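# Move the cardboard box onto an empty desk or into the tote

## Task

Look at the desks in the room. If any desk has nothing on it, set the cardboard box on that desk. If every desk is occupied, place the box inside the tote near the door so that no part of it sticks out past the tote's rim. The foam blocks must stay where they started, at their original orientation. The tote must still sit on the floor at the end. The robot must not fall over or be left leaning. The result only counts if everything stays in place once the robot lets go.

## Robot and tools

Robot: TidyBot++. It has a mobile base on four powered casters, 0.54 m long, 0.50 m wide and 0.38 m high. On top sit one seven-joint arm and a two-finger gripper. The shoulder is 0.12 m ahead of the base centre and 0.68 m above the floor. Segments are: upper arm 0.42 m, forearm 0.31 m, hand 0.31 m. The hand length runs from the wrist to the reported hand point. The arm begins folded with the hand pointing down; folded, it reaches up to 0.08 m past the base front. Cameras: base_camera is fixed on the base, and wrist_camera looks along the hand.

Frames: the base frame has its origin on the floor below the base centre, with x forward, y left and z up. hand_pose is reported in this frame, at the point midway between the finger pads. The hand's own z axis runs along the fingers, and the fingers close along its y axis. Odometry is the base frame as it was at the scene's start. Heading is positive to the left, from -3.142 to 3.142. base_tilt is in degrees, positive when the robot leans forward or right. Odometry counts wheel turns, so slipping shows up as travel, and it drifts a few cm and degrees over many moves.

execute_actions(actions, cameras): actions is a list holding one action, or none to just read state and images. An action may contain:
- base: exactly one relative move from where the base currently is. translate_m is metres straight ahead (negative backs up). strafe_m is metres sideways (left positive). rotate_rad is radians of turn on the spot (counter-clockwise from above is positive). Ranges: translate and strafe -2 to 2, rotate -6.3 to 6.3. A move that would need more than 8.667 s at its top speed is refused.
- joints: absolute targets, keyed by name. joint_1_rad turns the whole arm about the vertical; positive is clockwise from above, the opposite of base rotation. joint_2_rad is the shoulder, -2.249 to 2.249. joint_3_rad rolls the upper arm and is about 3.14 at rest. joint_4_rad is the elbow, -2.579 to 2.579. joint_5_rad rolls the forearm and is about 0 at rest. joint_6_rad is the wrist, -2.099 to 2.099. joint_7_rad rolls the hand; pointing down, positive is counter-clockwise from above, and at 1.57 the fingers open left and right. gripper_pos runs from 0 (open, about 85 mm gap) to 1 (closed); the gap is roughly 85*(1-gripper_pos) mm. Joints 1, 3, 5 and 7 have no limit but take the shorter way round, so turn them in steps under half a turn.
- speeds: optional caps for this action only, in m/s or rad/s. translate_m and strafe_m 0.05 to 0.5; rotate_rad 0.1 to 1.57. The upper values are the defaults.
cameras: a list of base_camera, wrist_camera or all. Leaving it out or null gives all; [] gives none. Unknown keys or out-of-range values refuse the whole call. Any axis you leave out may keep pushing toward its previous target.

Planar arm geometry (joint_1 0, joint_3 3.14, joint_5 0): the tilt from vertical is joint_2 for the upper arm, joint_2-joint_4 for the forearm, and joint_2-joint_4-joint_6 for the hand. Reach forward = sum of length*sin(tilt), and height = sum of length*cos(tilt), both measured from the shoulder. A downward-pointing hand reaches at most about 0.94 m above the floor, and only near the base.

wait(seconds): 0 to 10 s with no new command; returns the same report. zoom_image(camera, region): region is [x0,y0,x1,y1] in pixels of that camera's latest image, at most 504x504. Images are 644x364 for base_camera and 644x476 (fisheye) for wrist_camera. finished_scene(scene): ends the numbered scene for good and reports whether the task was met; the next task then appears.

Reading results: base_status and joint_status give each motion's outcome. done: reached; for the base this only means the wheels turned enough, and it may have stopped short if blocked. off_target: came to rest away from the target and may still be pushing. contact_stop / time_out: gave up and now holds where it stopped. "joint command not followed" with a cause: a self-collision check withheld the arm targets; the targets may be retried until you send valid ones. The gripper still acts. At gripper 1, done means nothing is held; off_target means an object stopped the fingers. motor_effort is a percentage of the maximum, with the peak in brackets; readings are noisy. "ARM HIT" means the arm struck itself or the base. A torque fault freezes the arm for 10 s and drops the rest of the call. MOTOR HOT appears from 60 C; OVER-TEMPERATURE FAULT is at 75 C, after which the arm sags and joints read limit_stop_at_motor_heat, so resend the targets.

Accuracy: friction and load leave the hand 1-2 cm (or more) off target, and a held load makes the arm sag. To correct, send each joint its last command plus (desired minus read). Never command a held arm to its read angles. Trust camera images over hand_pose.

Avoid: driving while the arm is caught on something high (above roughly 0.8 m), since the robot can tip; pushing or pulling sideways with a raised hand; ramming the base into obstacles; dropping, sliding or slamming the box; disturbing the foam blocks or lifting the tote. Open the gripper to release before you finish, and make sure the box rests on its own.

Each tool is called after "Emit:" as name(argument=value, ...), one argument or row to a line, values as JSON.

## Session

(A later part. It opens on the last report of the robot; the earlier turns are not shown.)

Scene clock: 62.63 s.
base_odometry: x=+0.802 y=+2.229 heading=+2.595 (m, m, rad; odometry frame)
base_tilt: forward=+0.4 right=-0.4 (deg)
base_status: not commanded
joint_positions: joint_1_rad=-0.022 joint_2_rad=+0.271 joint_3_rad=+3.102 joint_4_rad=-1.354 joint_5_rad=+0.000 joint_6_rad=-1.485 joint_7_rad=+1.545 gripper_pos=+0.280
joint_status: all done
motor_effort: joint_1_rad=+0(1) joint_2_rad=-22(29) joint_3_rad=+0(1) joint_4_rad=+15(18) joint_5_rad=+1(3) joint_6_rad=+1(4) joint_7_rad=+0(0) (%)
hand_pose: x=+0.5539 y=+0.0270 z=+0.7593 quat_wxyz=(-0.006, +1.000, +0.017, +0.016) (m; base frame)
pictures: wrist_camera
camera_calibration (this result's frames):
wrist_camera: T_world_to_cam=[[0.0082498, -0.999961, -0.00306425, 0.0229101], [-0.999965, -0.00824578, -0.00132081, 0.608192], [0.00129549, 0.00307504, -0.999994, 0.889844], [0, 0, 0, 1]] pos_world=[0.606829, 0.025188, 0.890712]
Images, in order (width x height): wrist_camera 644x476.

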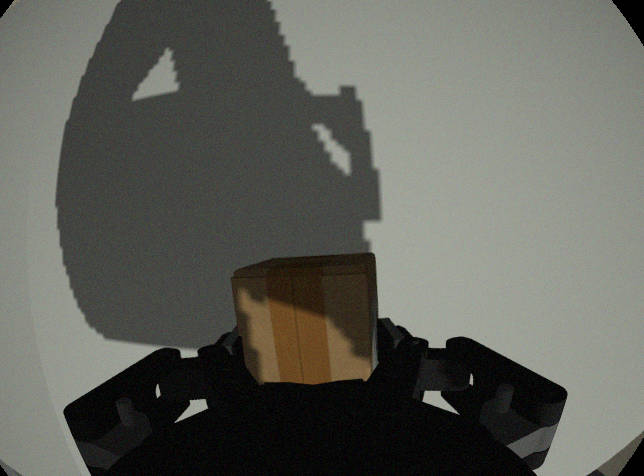

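Contact.

Emit:
execute_actions(
  actions=[
    {"joints":{"gripper_pos":0}},
  ],
  cameras=[],
)

Emit:
execute_actions(
  actions=[
    {"joints":{"joint_2_rad":0.15,"joint_4_rad":-1.1,"joint_6_rad":-1.7}},
  ],
  cameras=[],
)

Emit:
execute_actions(
  actions=[
    {"base":{"translate_m":-0.25}},
  ],
  cameras=["wrist_camera"],
)

Scene clock: 63.83 s.
base_odometry: x=+0.802 y=+2.229 heading=+2.595 (m, m, rad; odometry frame)
base_tilt: forward=+0.4 right=-0.4 (deg)
base_status: not commanded
joint_positions: joint_1_rad=-0.022 joint_2_rad=+0.274 joint_3_rad=+3.102 joint_4_rad=-1.372 joint_5_rad=+0.000 joint_6_rad=-1.481 joint_7_rad=+1.545 gripper_pos=+0.000
joint_status: all done
motor_effort: joint_1_rad=+0(1) joint_2_rad=-28(30) joint_3_rad=-1(1) joint_4_rad=+19(20) joint_5_rad=+0(1) joint_6_rad=-1(1) joint_7_rad=+0(1) (%)
hand_pose: x=+0.5493 y=+0.0268 z=+0.7519 quat_wxyz=(-0.006, +1.000, +0.017, +0.007) (m; base frame)
pictures: none
No camera images: the call's "cameras" was empty. Leave "cameras" out to get every camera's image.

Scene clock: 65.20 s.
base_odometry: x=+0.802 y=+2.229 heading=+2.595 (m, m, rad; odometry frame)
base_tilt: forward=+0.4 right=-0.4 (deg)
base_status: not commanded
joint_positions: joint_1_rad=-0.022 joint_2_rad=+0.152 joint_3_rad=+3.102 joint_4_rad=-1.114 joint_5_rad=+0.000 joint_6_rad=-1.671 joint_7_rad=+1.545 gripper_pos=+0.000
joint_status: all done
motor_effort: joint_1_rad=+0(0) joint_2_rad=-24(31) joint_3_rad=+0(1) joint_4_rad=+19(21) joint_5_rad=+1(1) joint_6_rad=+2(2) joint_7_rad=+0(0) (%)
hand_pose: x=+0.5444 y=+0.0264 z=+0.8871 quat_wxyz=(-0.007, +0.995, +0.017, +0.101) (m; base frame)
pictures: none
No camera images: the call's "cameras" was empty. Leave "cameras" out to get every camera's image.

Scene clock: 67.10 s.
base_odometry: x=+1.015 y=+2.098 heading=+2.596 (m, m, rad; odometry frame)
base_tilt: forward=+0.4 right=-0.3 (deg)
base_status: done
joint_positions: joint_1_rad=-0.020 joint_2_rad=+0.146 joint_3_rad=+3.102 joint_4_rad=-1.114 joint_5_rad=+0.000 joint_6_rad=-1.673 joint_7_rad=+1.545 gripper_pos=+0.000
joint_status: not commanded
motor_effort: joint_1_rad=+0(4) joint_2_rad=-24(29) joint_3_rad=+0(3) joint_4_rad=+20(20) joint_5_rad=+0(1) joint_6_rad=+2(2) joint_7_rad=+0(0) (%)
hand_pose: x=+0.5427 y=+0.0255 z=+0.8896 quat_wxyz=(-0.007, +0.994, +0.016, +0.104) (m; base frame)
pictures: wrist_camera
camera_calibration (this result's frames):
wrist_camera: T_world_to_cam=[[0.00662187, -0.99995, -0.00753583, 0.0267336], [-0.984226, -0.00518507, -0.176837, 0.744673], [0.176789, 0.00858796, -0.984211, 0.910679], [0, 0, 0, 1]] pos_world=[0.571751, 0.0227726, 1.02819]
Images, in order (width x height): wrist_camera 644x476.

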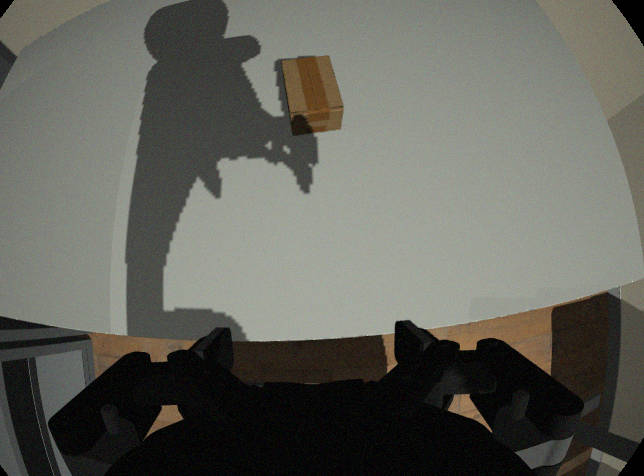

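Emit:
finished_scene(
  scene=2,
)

The scene is finished: the task was done.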